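# Open the stapler cover past vertical and leave it

## Task

Swing the stapler's top cover open until it is well beyond vertical, so staples could be put in from above, with the stapler left upright and open on the table. It only counts if the stapler stays that way without the robot holding it. Afterwards, release it and move the grippers away.

## Robot and tools

Robot: two arms, left_arm and right_arm, each ending in a two-finger parallel gripper with a wrist camera. The names are labels only; in the shared scene frame left_arm sits on the +y side (base near y = +0.30 m) and right_arm on the -y side (base near y = -0.33 m). Scene frame: origin at table-top height, between the arms, a little behind the table's near edge; +x points out over the table, +z points up. Gripper frame: fingers point along its +z, and they open and close along its y axis.

Row layout (used by execute_actions and move): a single flat list of 14 numbers covering both arms, each in [-1, 1]: dx, dy, dz, rx, ry, rz, opening for left_arm, then the same seven for right_arm. Every row must carry both arms even when only one moves. The first six of each arm are an offset, not a pose: a displacement expressed in that gripper's own axes, measured from where the gripper was when the action began. 1.0 equals 0.6 m for dx/dy/dz and 180 degrees for the rotation; rx, ry, rz form one rotation vector. Opening is absolute, not an offset: +1 fully open (0.087 m), -1 closed. Optionally 12 more numbers in [0, 1] may follow: stiffness multipliers for the six joints of left_arm then the six of right_arm, in Joint positions order; they persist until changed.

execute_actions(actions): a list of actions run one after another. Each action is a table of at most 15 rows, one row per 1/30 s step; if fewer than 15 rows are given, the final row is repeated to fill 15 steps. Every row is measured from the action's starting pose, not from the previous row. For the first action of a call, that start is the last pose reported in a result. An empty list just returns state and images.

move(target, speed, blocking): drives each gripper in a straight line toward the pose given by one 14-number row, whose offsets are measured from the most recent reported pose. Both arms finish together; a path lasts 0.5 to 10 s and is cut off at 10 s. speed is m/s, 0.002 to 0.5 (default 0.25); rotation is capped at twice that in rad/s. Openings are sent at the start. Moves do not avoid obstacles or the other arm, and grippers can lag, drift or overshoot the speed, mostly with the arm stretched out. Faster contact and targets set deeper beyond the contact point press harder. blocking=false returns after 0.5 s while motion continues; then use wait(0) to poll, and no new rows or moves are accepted until a result shows the move ended (or call stop). The result adds a move: line with the ending (done, off_target, moving, held, fault), any limits (paced = pose was clipped; held = a check blocked some steps, after which the arm may suddenly move fast), and each gripper's distance from its target.

wait(seconds): 0 to 10; lets the scene run with arms holding their last command; a running move keeps going and the wait returns early if it ends. stop(): brakes a running move; braking needs room, and fingers keep moving. zoom_image(camera, region): enlarges [x0, y0, x1, y1] pixels (max 504 by 504) of one camera's latest image; cameras are cam_head_left, cam_head_right, cam_high, cam_low, cam_left_wrist, cam_right_wrist, all 504x504. read_manual(section): returns only licence texts; it does not help with the task. finished_scene(scene): ends the current scene (pass its number) once the robot has held the final command; irreversible, and the result says whether the goal was met.

Reading results: the state line gives each gripper's end_effector_position (metres, point between the finger pads, just behind the tips) and end_effector_quat_wxyz in the scene frame; printed positions can be off, more so at long reach. Hand target lines show where the controller is currently steering each gripper. grip_measured is the finger opening on the same scale as the commanded opening; the last Joint positions value is the opening in metres. A pose unreachable line means the clearance check altered or blocked that arm's command. FAULT or OVER-TEMPERATURE FAULT lines mean an arm was stopped; MOTOR HOT warns from 75 °C, and sustained holding heats motors.

Control behaviour: each step the commanded pose is clamped to within 70 mm and 16 degrees of the measured pose, so large offsets take several actions; after an action the arm only continues to its last clamped pose, so send the remainder next. Position is favoured over orientation when both cannot be met. Friction can leave the gripper up to about 31 mm short, and very small commands may not move it. Joint ranges (rad): waist -2.618 to 3.054, shoulder 0 to 3.142, elbow 0 to 3.142, wrist pitch -1.571 to 1.571, wrist yaw -1.571 to 1.571, wrist roll -2.094 to 2.094. To keep an arm still, send it the offset back to its desired pose in the reply's first call and zeros afterwards, always with its wanted opening.

Gripping: to hold something, command an opening below grip_measured (about 0.02 below is firm, less is gentler). Each finger pad manages roughly 20 N; closing fast can squeeze harder or even spring the fingers open. Readings may carry a fixed error near 1 mm.

Avoid: knocking the stapler or anything else off the table (fails the task); dropping, slamming, hard hits and very hard pushes; the arms colliding or pressing on each other; the fixed bar and plate behind the bases, up to about 3 cm tall, which give no warning on contact. Brief external tugs or pushes on objects can happen. Before finishing, make sure the cover stays open by itself, then open the gripper and retreat.

Each tool is called after "Call:" as a command line: name --argument value for each argument, lists and objects as JSON in quotes; but a table of rows of numbers goes row by row, as --pt "numbers of a row", without its own name.

## Session

Call:
execute_actions --actions '[]'

Scene clock: 0.00 s.
left_arm: end_effector_position=(+0.1478, -0.1481, +0.3702) grip_measured=+0.979 end_effector_quat_wxyz=(+0.496, +0.609, +0.594, -0.174) | right_arm: end_effector_position=(+0.6044, -0.3398, +0.2920) grip_measured=+1.000 end_effector_quat_wxyz=(+0.683, +0.383, +0.615, +0.092)
Joint positions: left_arm=[-1.342  1.713  2.036 -0.794 -0.185  0.348  0.087] | right_arm=[0.145 1.909 1.575 0.31  0.504 0.709 0.087]
Joint velocities: left_arm=[-0.002  0.012  0.002 -0.081 -0.022 -0.022  0.   ] | right_arm=[ 0.002  0.007  0.007 -0.051 -0.022  0.007  0.   ]
Motor temperatures (°C, as the motors report them): left_arm=[26 26 24 24 25 27] | right_arm=[24 30 27 28 25 25]
Hand target (left_arm): +0.148, -0.148, +0.370; +0.496, +0.609, +0.594, -0.174
Hand target (right_arm): +0.604, -0.340, +0.292; +0.683, +0.383, +0.615, +0.092
Joint stiffness scale: left_arm=[1. 1. 1. 1. 1. 1.] | right_arm=[1. 1. 1. 1. 1. 1.]

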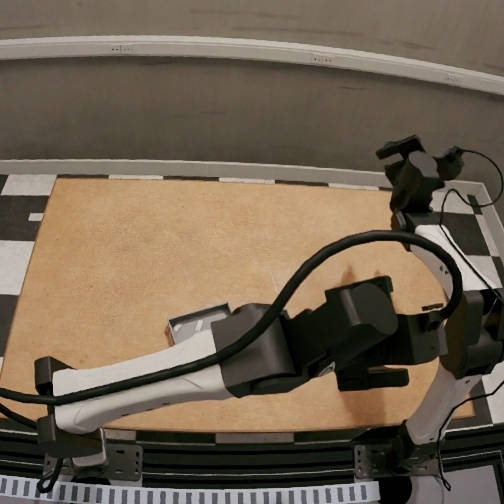

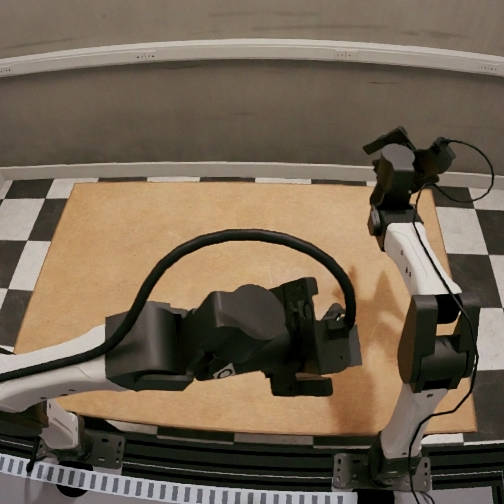

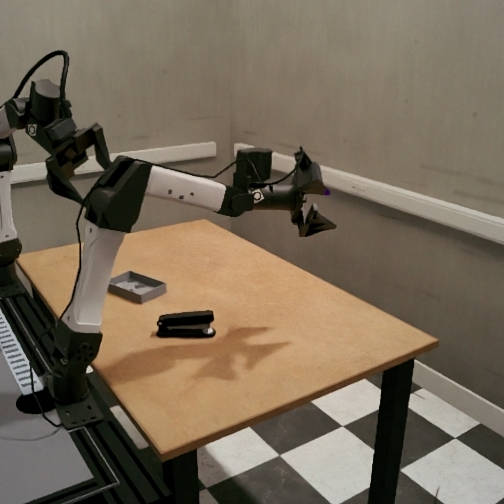

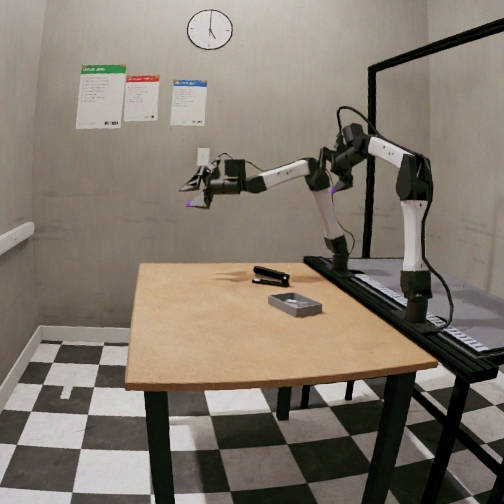

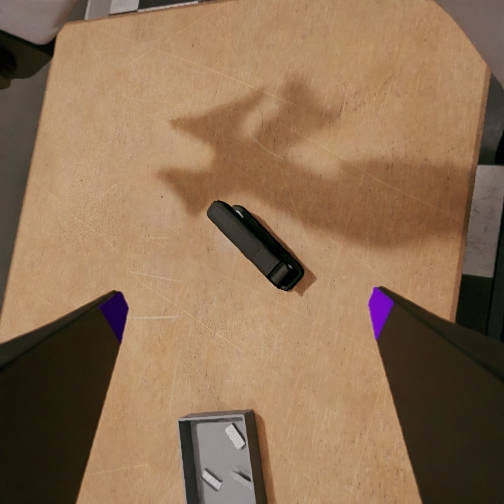

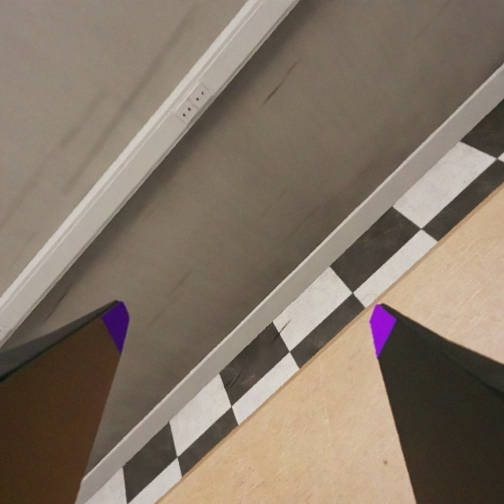

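Call:
move --target '[0.33,0.053,0.385,-0.165,0.03,-0.223,0.4,0,0,0,0,0,0,1]'

Scene clock: 2.93 s.
left_arm: end_effector_position=(+0.2996, -0.2128, +0.1021) grip_measured=+0.400 end_effector_quat_wxyz=(+0.498, +0.257, +0.818, -0.132) | right_arm: end_effector_position=(+0.6044, -0.3398, +0.2920) grip_measured=+1.000 end_effector_quat_wxyz=(+0.683, +0.383, +0.615, +0.092)
Joint positions: left_arm=[-1.173  2.203  1.677 -0.057 -0.528 -0.293  0.061] | right_arm=[0.145 1.909 1.575 0.31  0.504 0.709 0.087]
Joint velocities: left_arm=[-0.022  0.002  0.002 -0.037 -0.037  0.051  0.001] | right_arm=[ 0.002 -0.002  0.002 -0.007  0.022  0.037  0.   ]
Motor temperatures (°C, as the motors report them): left_arm=[26 27 25 25 25 27] | right_arm=[24 30 27 29 25 25]
Hand target (left_arm): +0.310, -0.220, +0.122; +0.518, +0.234, +0.809, -0.149
Hand target (right_arm): +0.604, -0.340, +0.292; +0.683, +0.383, +0.615, +0.092
Off the commanded pose (left_arm): 0.023 m, 4 deg.
Off the commanded pose (right_arm): 0.000 m, 0 deg.
Joint stiffness scale: left_arm=[1. 1. 1. 1. 1. 1.] | right_arm=[1. 1. 1. 1. 1. 1.]
move: off_target (left_arm)

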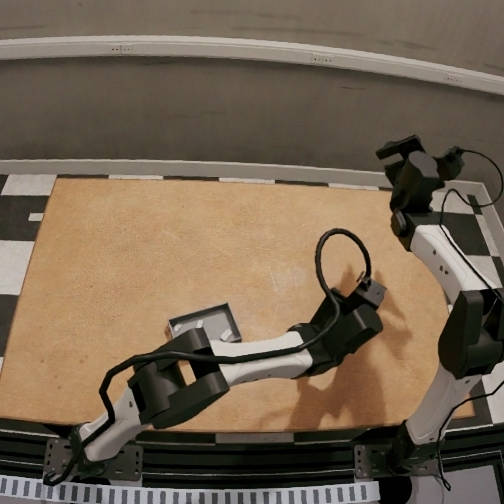

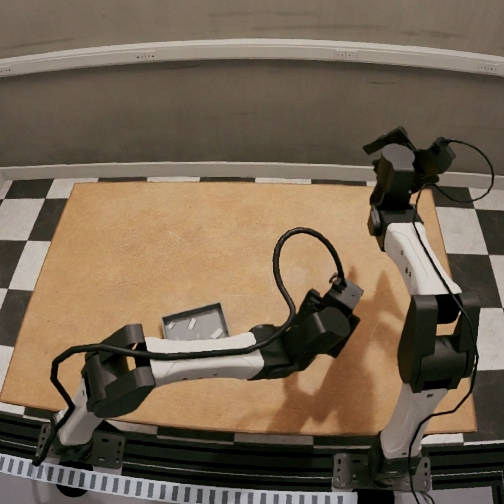

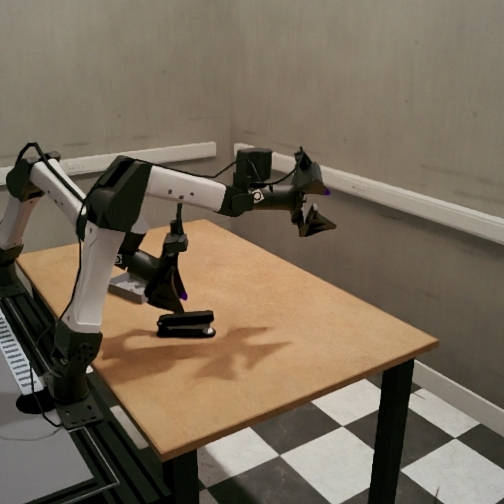

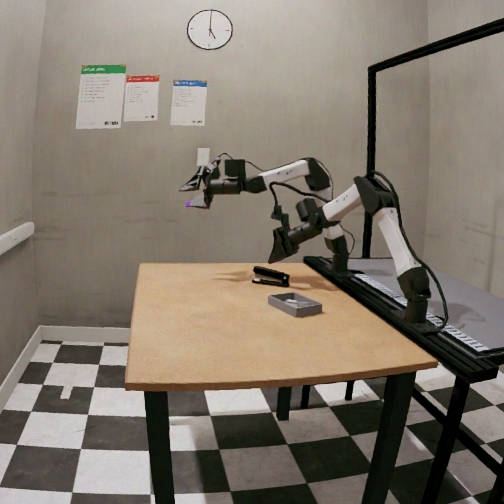

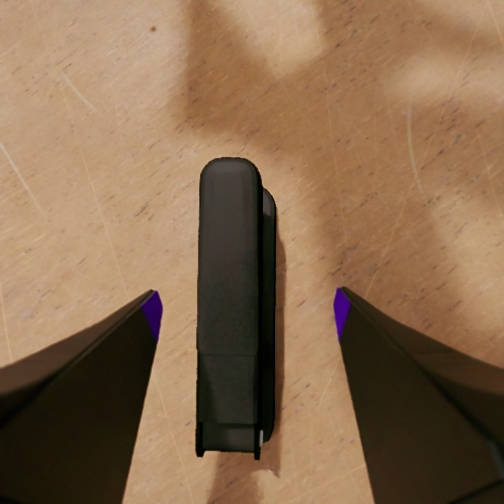

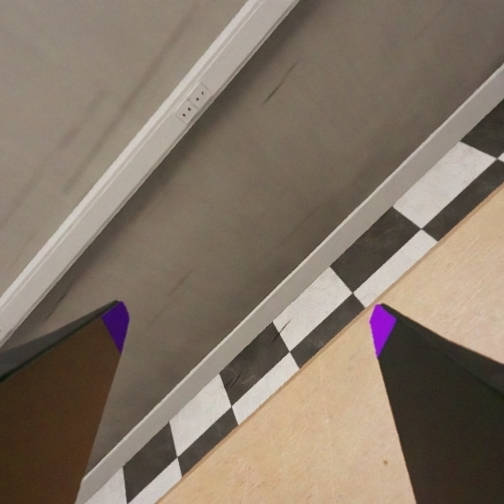

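Call:
move --target '[0.025,0.013,0.105,0,0,0.015,0.4,0,0,0,0,0,0,1]' --speed 0.08

Call:
zoom_image --camera "cam_high" --region '[130, 270, 250, 350]'

Scene clock: 4.40 s.
left_arm: end_effector_position=(+0.3341, -0.2215, +0.0423) grip_measured=+0.400 end_effector_quat_wxyz=(+0.483, +0.287, +0.821, -0.102) | right_arm: end_effector_position=(+0.6044, -0.3398, +0.2920) grip_measured=+1.000 end_effector_quat_wxyz=(+0.683, +0.383, +0.615, +0.092)
Joint positions: left_arm=[-1.121  2.396  1.797 -0.028 -0.484 -0.214  0.061] | right_arm=[0.145 1.909 1.575 0.31  0.504 0.709 0.087]
Joint velocities: left_arm=[ 0.002 -0.002  0.002  0.051 -0.022  0.007 -0.001] | right_arm=[-0.002 -0.002 -0.007 -0.051  0.022 -0.066  0.   ]
Motor temperatures (°C, as the motors report them): left_arm=[26 28 25 26 25 27] | right_arm=[24 31 28 29 25 25]
Hand target (left_arm): +0.345, -0.230, +0.060; +0.502, +0.276, +0.811, -0.120
Hand target (right_arm): +0.604, -0.340, +0.292; +0.683, +0.383, +0.615, +0.092
Off the commanded pose (left_arm): 0.023 m, 3 deg.
Off the commanded pose (right_arm): 0.000 m, 0 deg.
Joint stiffness scale: left_arm=[1. 1. 1. 1. 1. 1.] | right_arm=[1. 1. 1. 1. 1. 1.]
move: off_target (left_arm)

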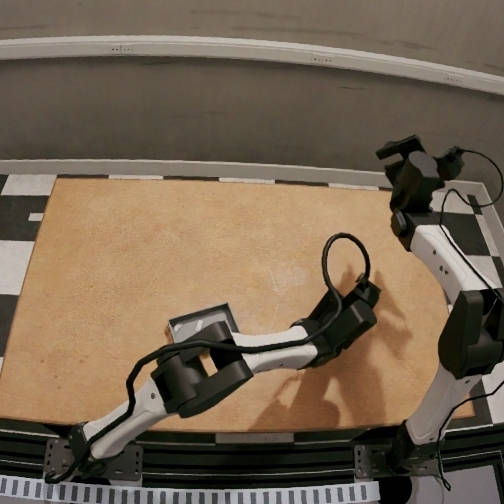

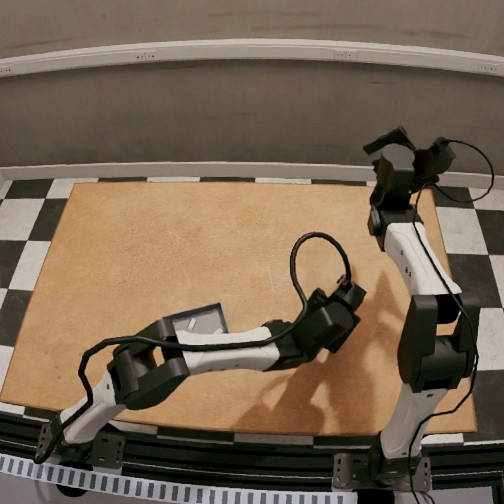

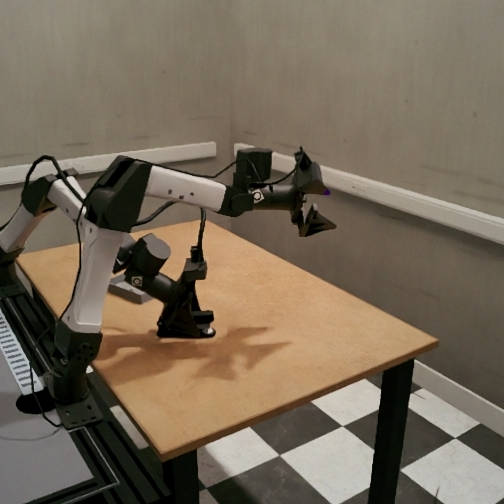

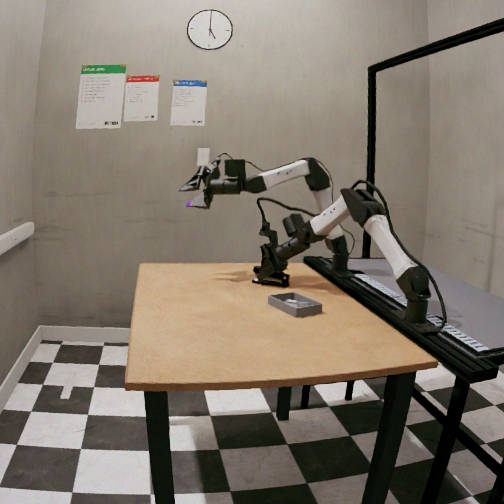

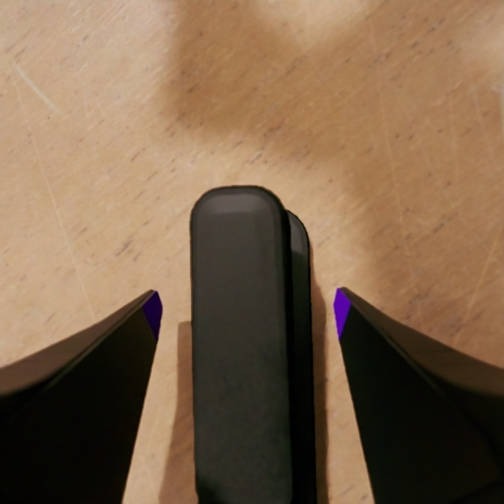

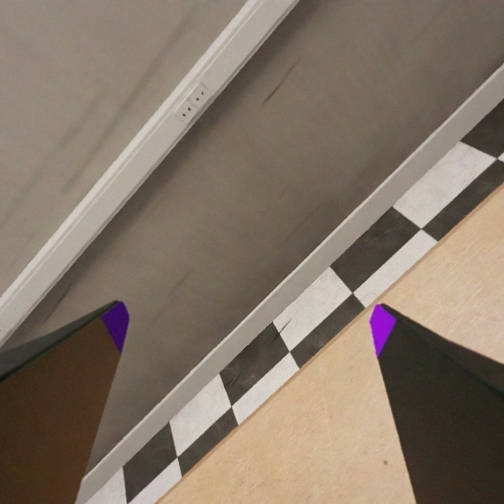

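Region (130, 270, 250, 350) of cam_high's 504x504 image, scaled by 4.200, with more detail than that image has.

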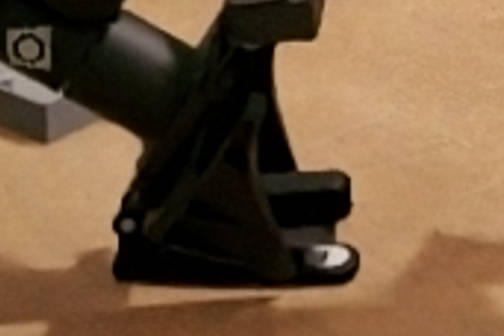

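Roll was wrong sign; fix and raise some.

Call:
move --target '[-0.05,0,0,0,-0.015,-0.045,0.4,0,0,0,0,0,0,1]' --speed 0.06

Call:
move --target '[-0.02,0,0,0,0,0,-0.5,0,0,0,0,0,0,1]'

Scene clock: 6.13 s.
left_arm: end_effector_position=(+0.3342, -0.2304, +0.0516) grip_measured=+0.400 end_effector_quat_wxyz=(+0.484, +0.243, +0.830, -0.133) | right_arm: end_effector_position=(+0.6044, -0.3398, +0.2920) grip_measured=+1.000 end_effector_quat_wxyz=(+0.683, +0.383, +0.615, +0.092)
Joint positions: left_arm=[-1.121  2.396  1.822 -0.029 -0.483 -0.311  0.061] | right_arm=[0.145 1.909 1.575 0.31  0.504 0.709 0.087]
Joint velocities: left_arm=[-0.012 -0.007 -0.007 -0.081  0.022  0.037  0.   ] | right_arm=[ 0.002  0.002 -0.007 -0.037 -0.037 -0.066  0.   ]
Motor temperatures (°C, as the motors report them): left_arm=[26 29 26 26 25 27] | right_arm=[24 31 28 30 25 25]
Hand target (left_arm): +0.345, -0.232, +0.068; +0.494, +0.226, +0.827, -0.143
Hand target (right_arm): +0.604, -0.340, +0.292; +0.683, +0.383, +0.615, +0.092
Off the commanded pose (left_arm): 0.020 m, 3 deg.
Off the commanded pose (right_arm): 0.000 m, 0 deg.
Joint stiffness scale: left_arm=[1. 1. 1. 1. 1. 1.] | right_arm=[1. 1. 1. 1. 1. 1.]
move: off_target (left_arm)

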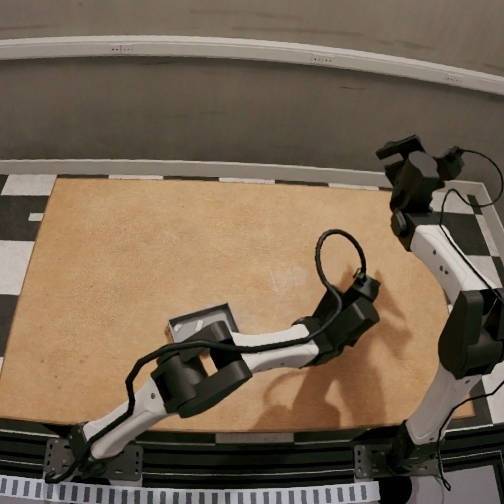

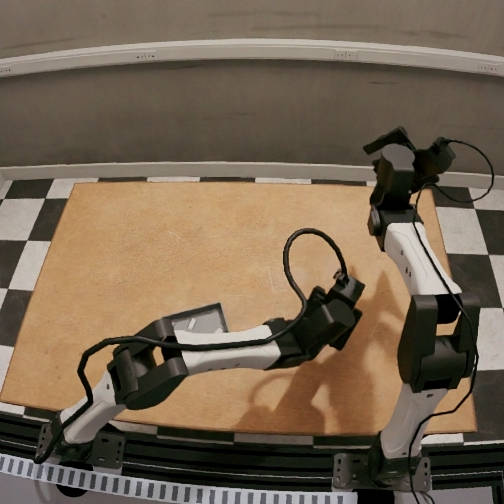

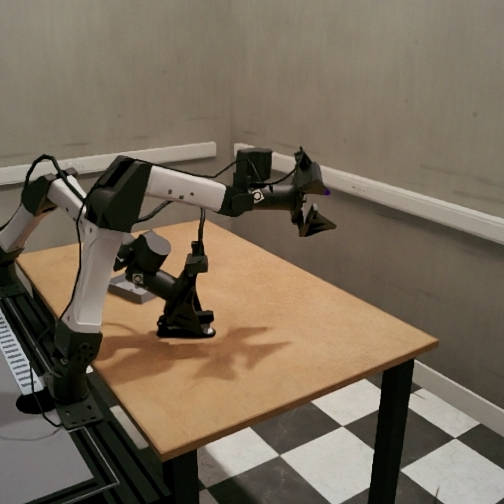

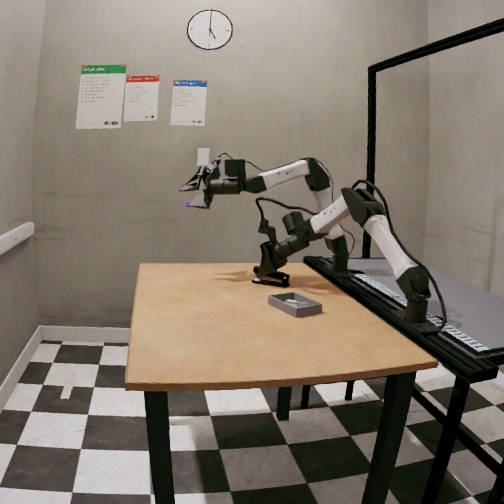

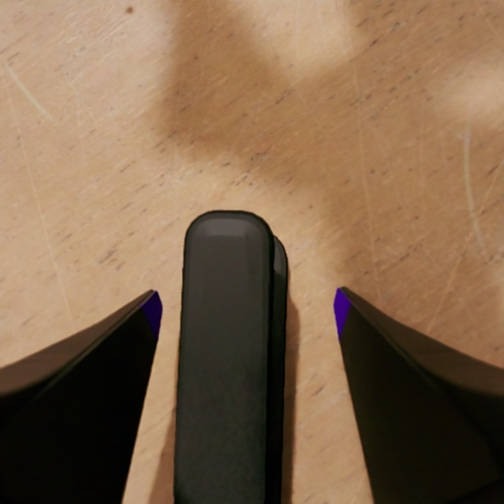

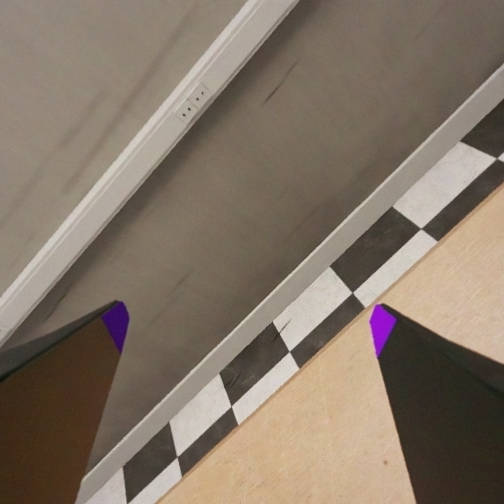

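Scene clock: 6.83 s.
left_arm: end_effector_position=(+0.3331, -0.2288, +0.0523) grip_measured=-0.398 end_effector_quat_wxyz=(+0.478, +0.247, +0.833, -0.127) | right_arm: end_effector_position=(+0.6044, -0.3398, +0.2920) grip_measured=+1.000 end_effector_quat_wxyz=(+0.683, +0.383, +0.615, +0.092)
Joint positions: left_arm=[-1.121  2.396  1.839 -0.067 -0.481 -0.311  0.026] | right_arm=[0.145 1.909 1.575 0.31  0.504 0.709 0.087]
Joint velocities: left_arm=[ 0.007  0.002  0.007  0.051  0.007  0.051 -0.001] | right_arm=[ 0.002  0.002  0.007 -0.022 -0.037 -0.007  0.   ]
Motor temperatures (°C, as the motors report them): left_arm=[26 29 26 26 25 27] | right_arm=[24 32 28 30 25 25]
Hand target (left_arm): +0.339, -0.233, +0.062; +0.484, +0.243, +0.830, -0.134
Hand target (right_arm): +0.604, -0.340, +0.292; +0.683, +0.383, +0.615, +0.092
Off the commanded pose (left_arm): 0.012 m, 1 deg.
Off the commanded pose (right_arm): 0.000 m, 0 deg.
Joint stiffness scale: left_arm=[1. 1. 1. 1. 1. 1.] | right_arm=[1. 1. 1. 1. 1. 1.]
move: off_target (left_arm)

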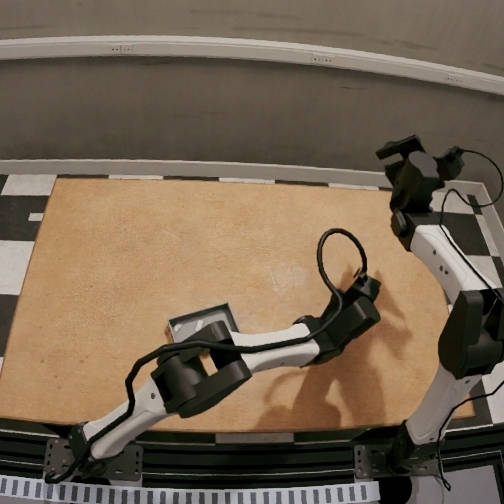

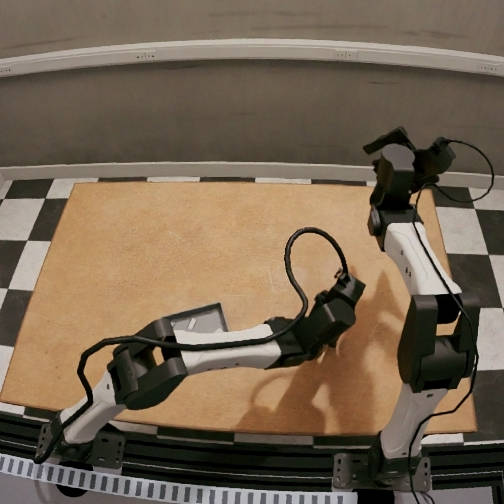

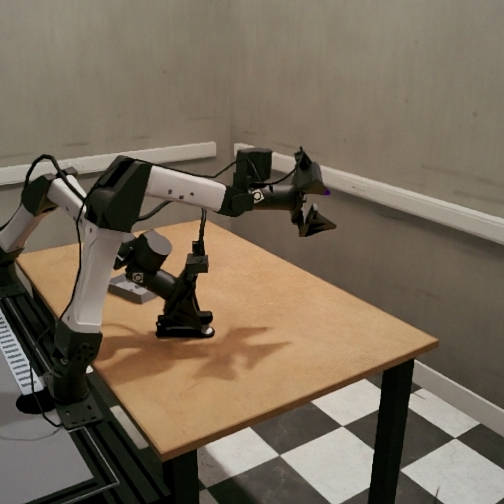

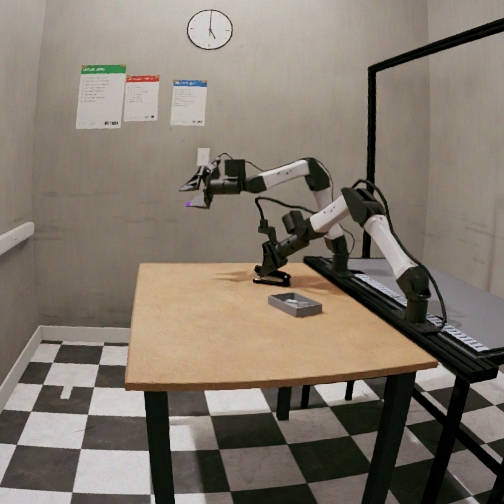

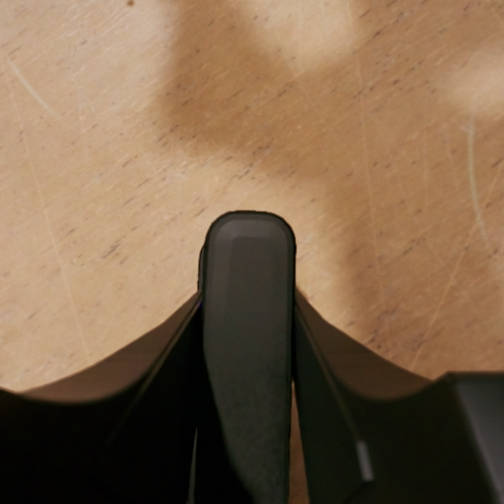

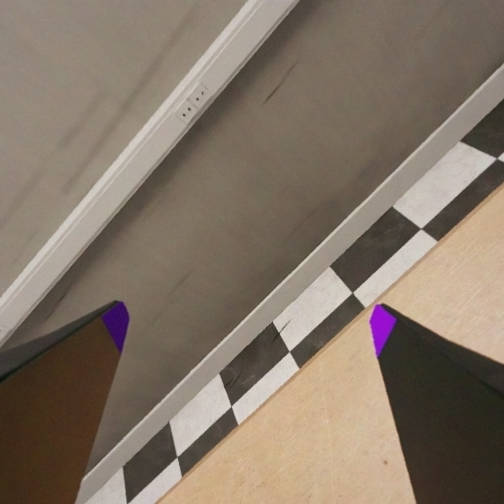

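Call:
move --target '[-0.004,0.228,-0.015,0.3,-0.009,0.178,-0.45,0,0,0,0,0,0,1]' --speed 0.12

Call:
move --target '[0,0,0,0,0,0,-0.45,0.358,-0.205,-0.393,-0.563,0.265,-0.258,0.5]'

Scene clock: 12.37 s.
left_arm: end_effector_position=(+0.3932, -0.1065, +0.0490) grip_measured=-0.399 end_effector_quat_wxyz=(+0.326, +0.646, +0.595, -0.350) | right_arm: end_effector_position=(+0.6044, -0.3398, +0.2920) grip_measured=+1.000 end_effector_quat_wxyz=(+0.683, +0.383, +0.615, +0.092)
Joint positions: left_arm=[-0.61   2.343  1.794 -0.346  0.816  0.726  0.026] | right_arm=[0.145 1.909 1.575 0.31  0.504 0.709 0.087]
Joint velocities: left_arm=[ 0.002  0.022  0.017 -0.007  0.037  0.007  0.001] | right_arm=[-0.032 -0.027 -0.017  0.022  0.007  0.022  0.   ]
Motor temperatures (°C, as the motors report them): left_arm=[26 32 27 27 25 27] | right_arm=[24 33 29 31 25 25]
Hand target (left_arm): +0.402, -0.109, +0.063; +0.341, +0.648, +0.583, -0.353
Hand target (right_arm): +0.604, -0.340, +0.292; +0.683, +0.383, +0.615, +0.092
Off the commanded pose (left_arm): 0.016 m, 3 deg.
Off the commanded pose (right_arm): 0.000 m, 0 deg.
Joint stiffness scale: left_arm=[1. 1. 1. 1. 1. 1.] | right_arm=[1. 1. 1. 1. 1. 1.]
move: off_target (left_arm)

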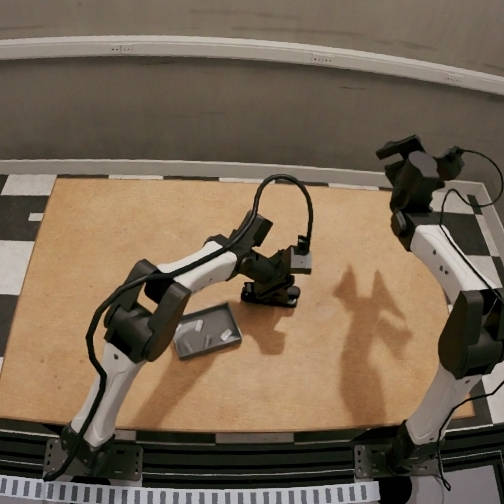

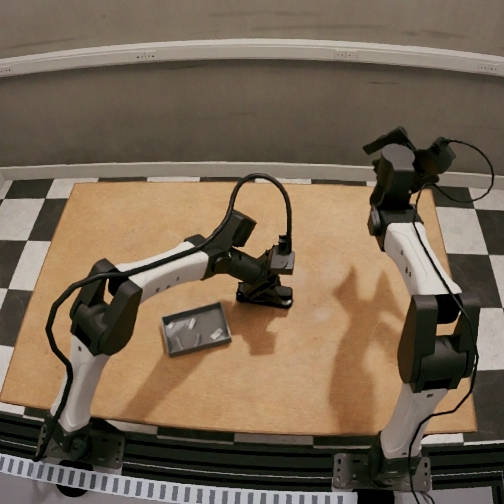

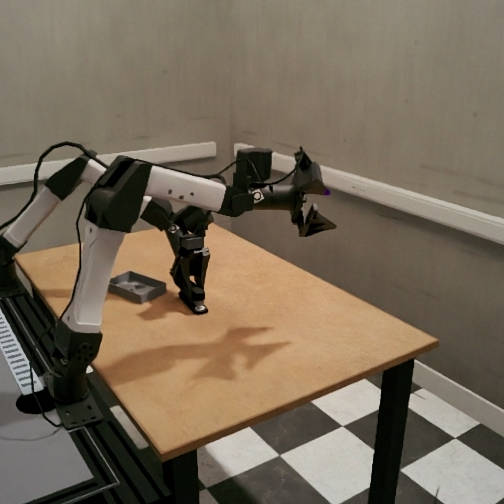

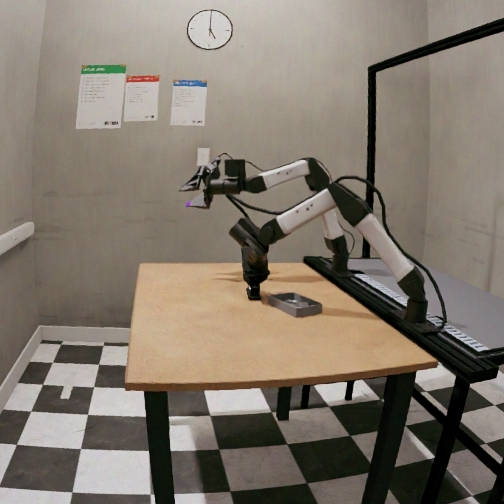

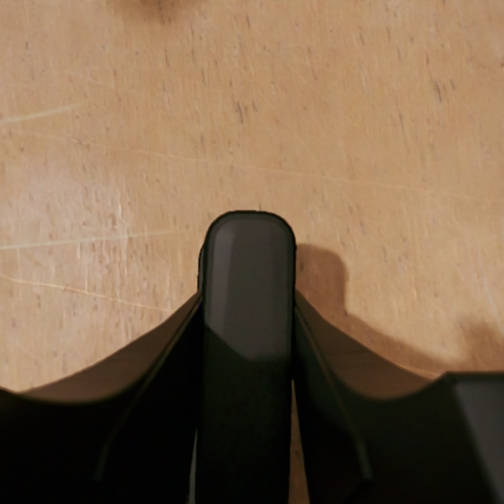

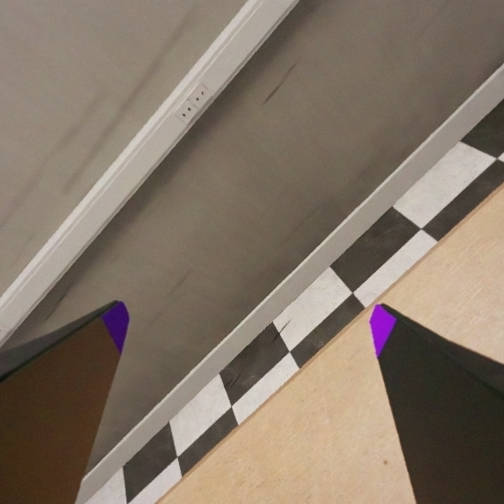

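Scene clock: 17.83 s.
left_arm: end_effector_position=(+0.3932, -0.1065, +0.0490) grip_measured=-0.399 end_effector_quat_wxyz=(+0.326, +0.646, +0.595, -0.350) | right_arm: end_effector_position=(+0.3989, -0.2003, +0.0679) grip_measured=+0.500 end_effector_quat_wxyz=(-0.457, +0.548, -0.585, -0.387)
Joint positions: left_arm=[-0.61   2.343  1.794 -0.346  0.816  0.726  0.026] | right_arm=[-0.011  2.057  1.352 -0.701 -1.276 -1.48   0.066]
Joint velocities: left_arm=[ 0.007 -0.022 -0.002 -0.022 -0.095  0.037  0.001] | right_arm=[-0.017 -0.007  0.007 -0.066  0.007 -0.066 -0.   ]
Motor temperatures (°C, as the motors report them): left_arm=[26 34 27 27 25 27] | right_arm=[24 34 29 31 25 25]
Hand target (left_arm): +0.393, -0.107, +0.049; +0.326, +0.646, +0.595, -0.350
Hand target (right_arm): +0.396, -0.196, +0.061; -0.444, +0.549, -0.588, -0.394
Off the commanded pose (left_arm): 0.000 m, 0 deg.
Off the commanded pose (right_arm): 0.008 m, 3 deg.
Joint stiffness scale: left_arm=[1. 1. 1. 1. 1. 1.] | right_arm=[1. 1. 1. 1. 1. 1.]
move: off_target (right_arm)

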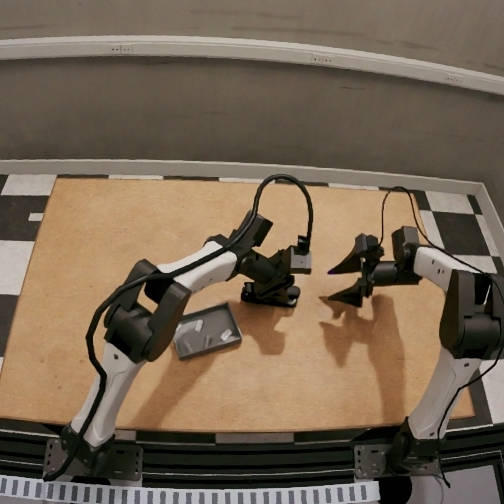

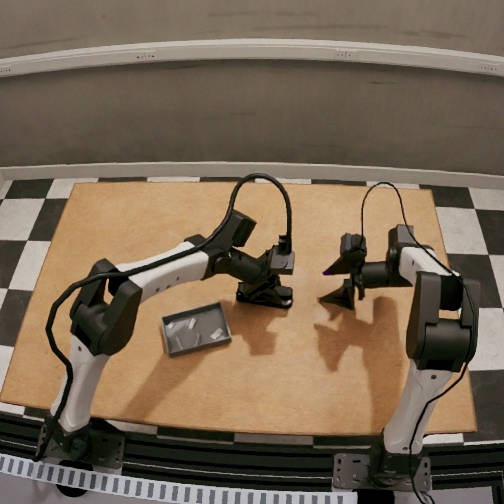

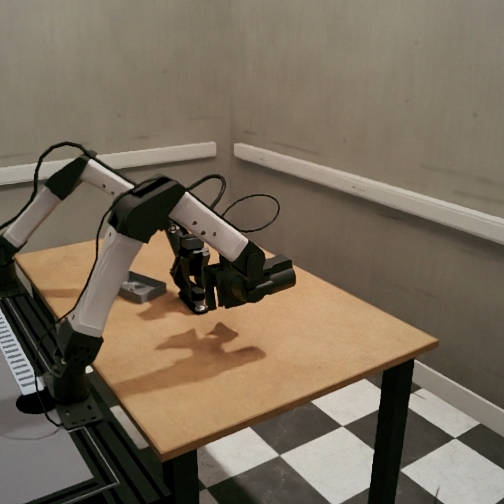

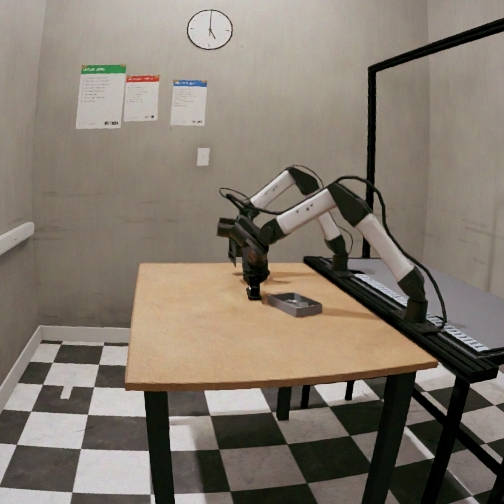

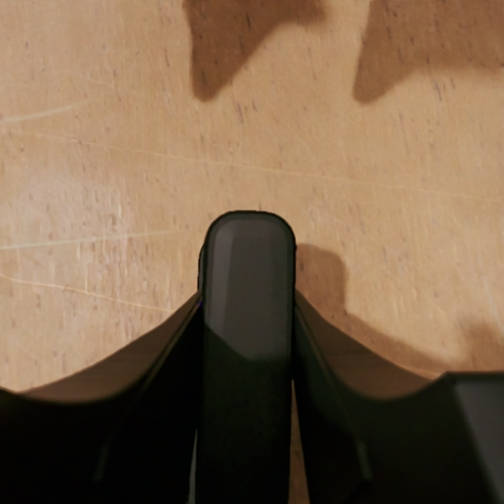

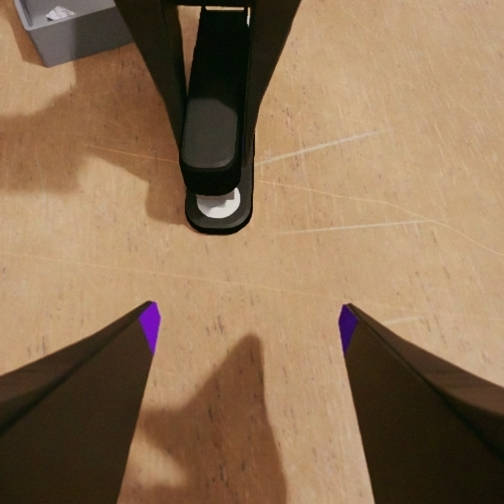

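Call:
move --target '[-0.015,0,0,0,-0.04,0,-0.45,0.07,0.033,0.125,0,-0.02,0.015,0.5]' --speed 0.08

Scene clock: 19.93 s.
left_arm: end_effector_position=(+0.3943, -0.1094, +0.0479) grip_measured=-0.403 end_effector_quat_wxyz=(+0.350, +0.624, +0.585, -0.381) | right_arm: end_effector_position=(+0.3936, -0.1419, +0.0180) grip_measured=+0.500 end_effector_quat_wxyz=(-0.476, +0.525, -0.575, -0.409)
Joint positions: left_arm=[-0.593  2.336  1.706 -0.171  0.883  0.646  0.026] | right_arm=[ 0.126  2.114  1.052  0.201 -1.283 -0.899  0.066]
Joint velocities: left_arm=[ 0.007 -0.017  0.017 -0.081 -0.022  0.037  0.   ] | right_arm=[ 0.027 -0.002 -0.002  0.022 -0.007 -0.051 -0.   ]
Motor temperatures (°C, as the motors report them): left_arm=[26 35 27 27 25 27] | right_arm=[24 34 29 31 25 25]
Hand target (left_arm): +0.393, -0.111, +0.056; +0.361, +0.624, +0.573, -0.390
Hand target (right_arm): +0.386, -0.139, +0.007; +0.465, -0.522, +0.583, +0.414
Off the commanded pose (left_arm): 0.009 m, 2 deg.
Off the commanded pose (right_arm): 0.014 m, 2 deg.
Joint stiffness scale: left_arm=[1. 1. 1. 1. 1. 1.] | right_arm=[1. 1. 1. 1. 1. 1.]
move: off_target (right_arm)

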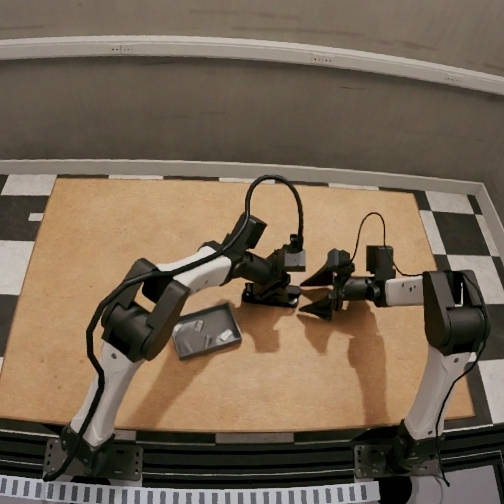

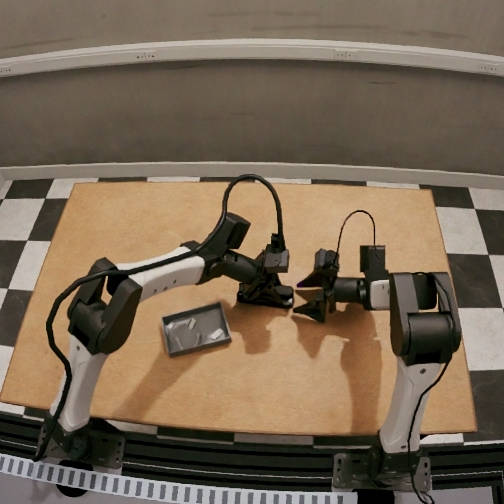

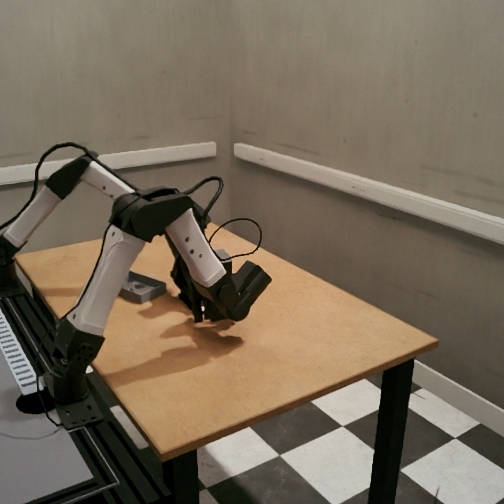

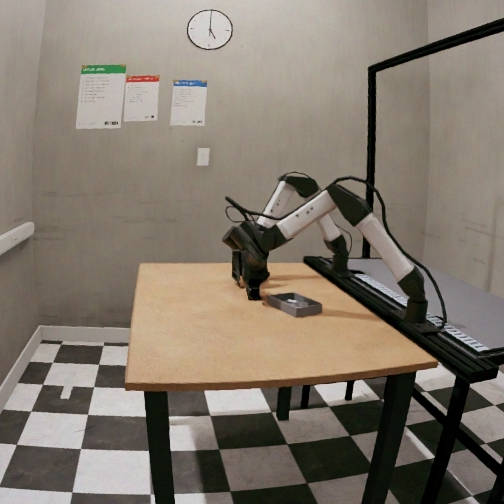

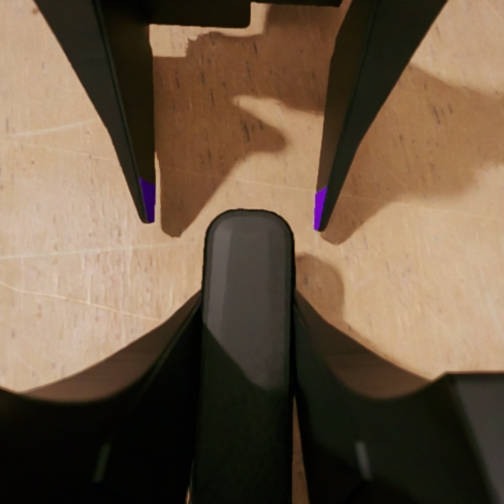

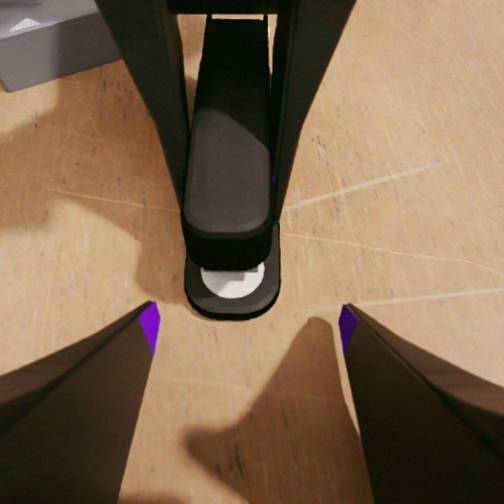

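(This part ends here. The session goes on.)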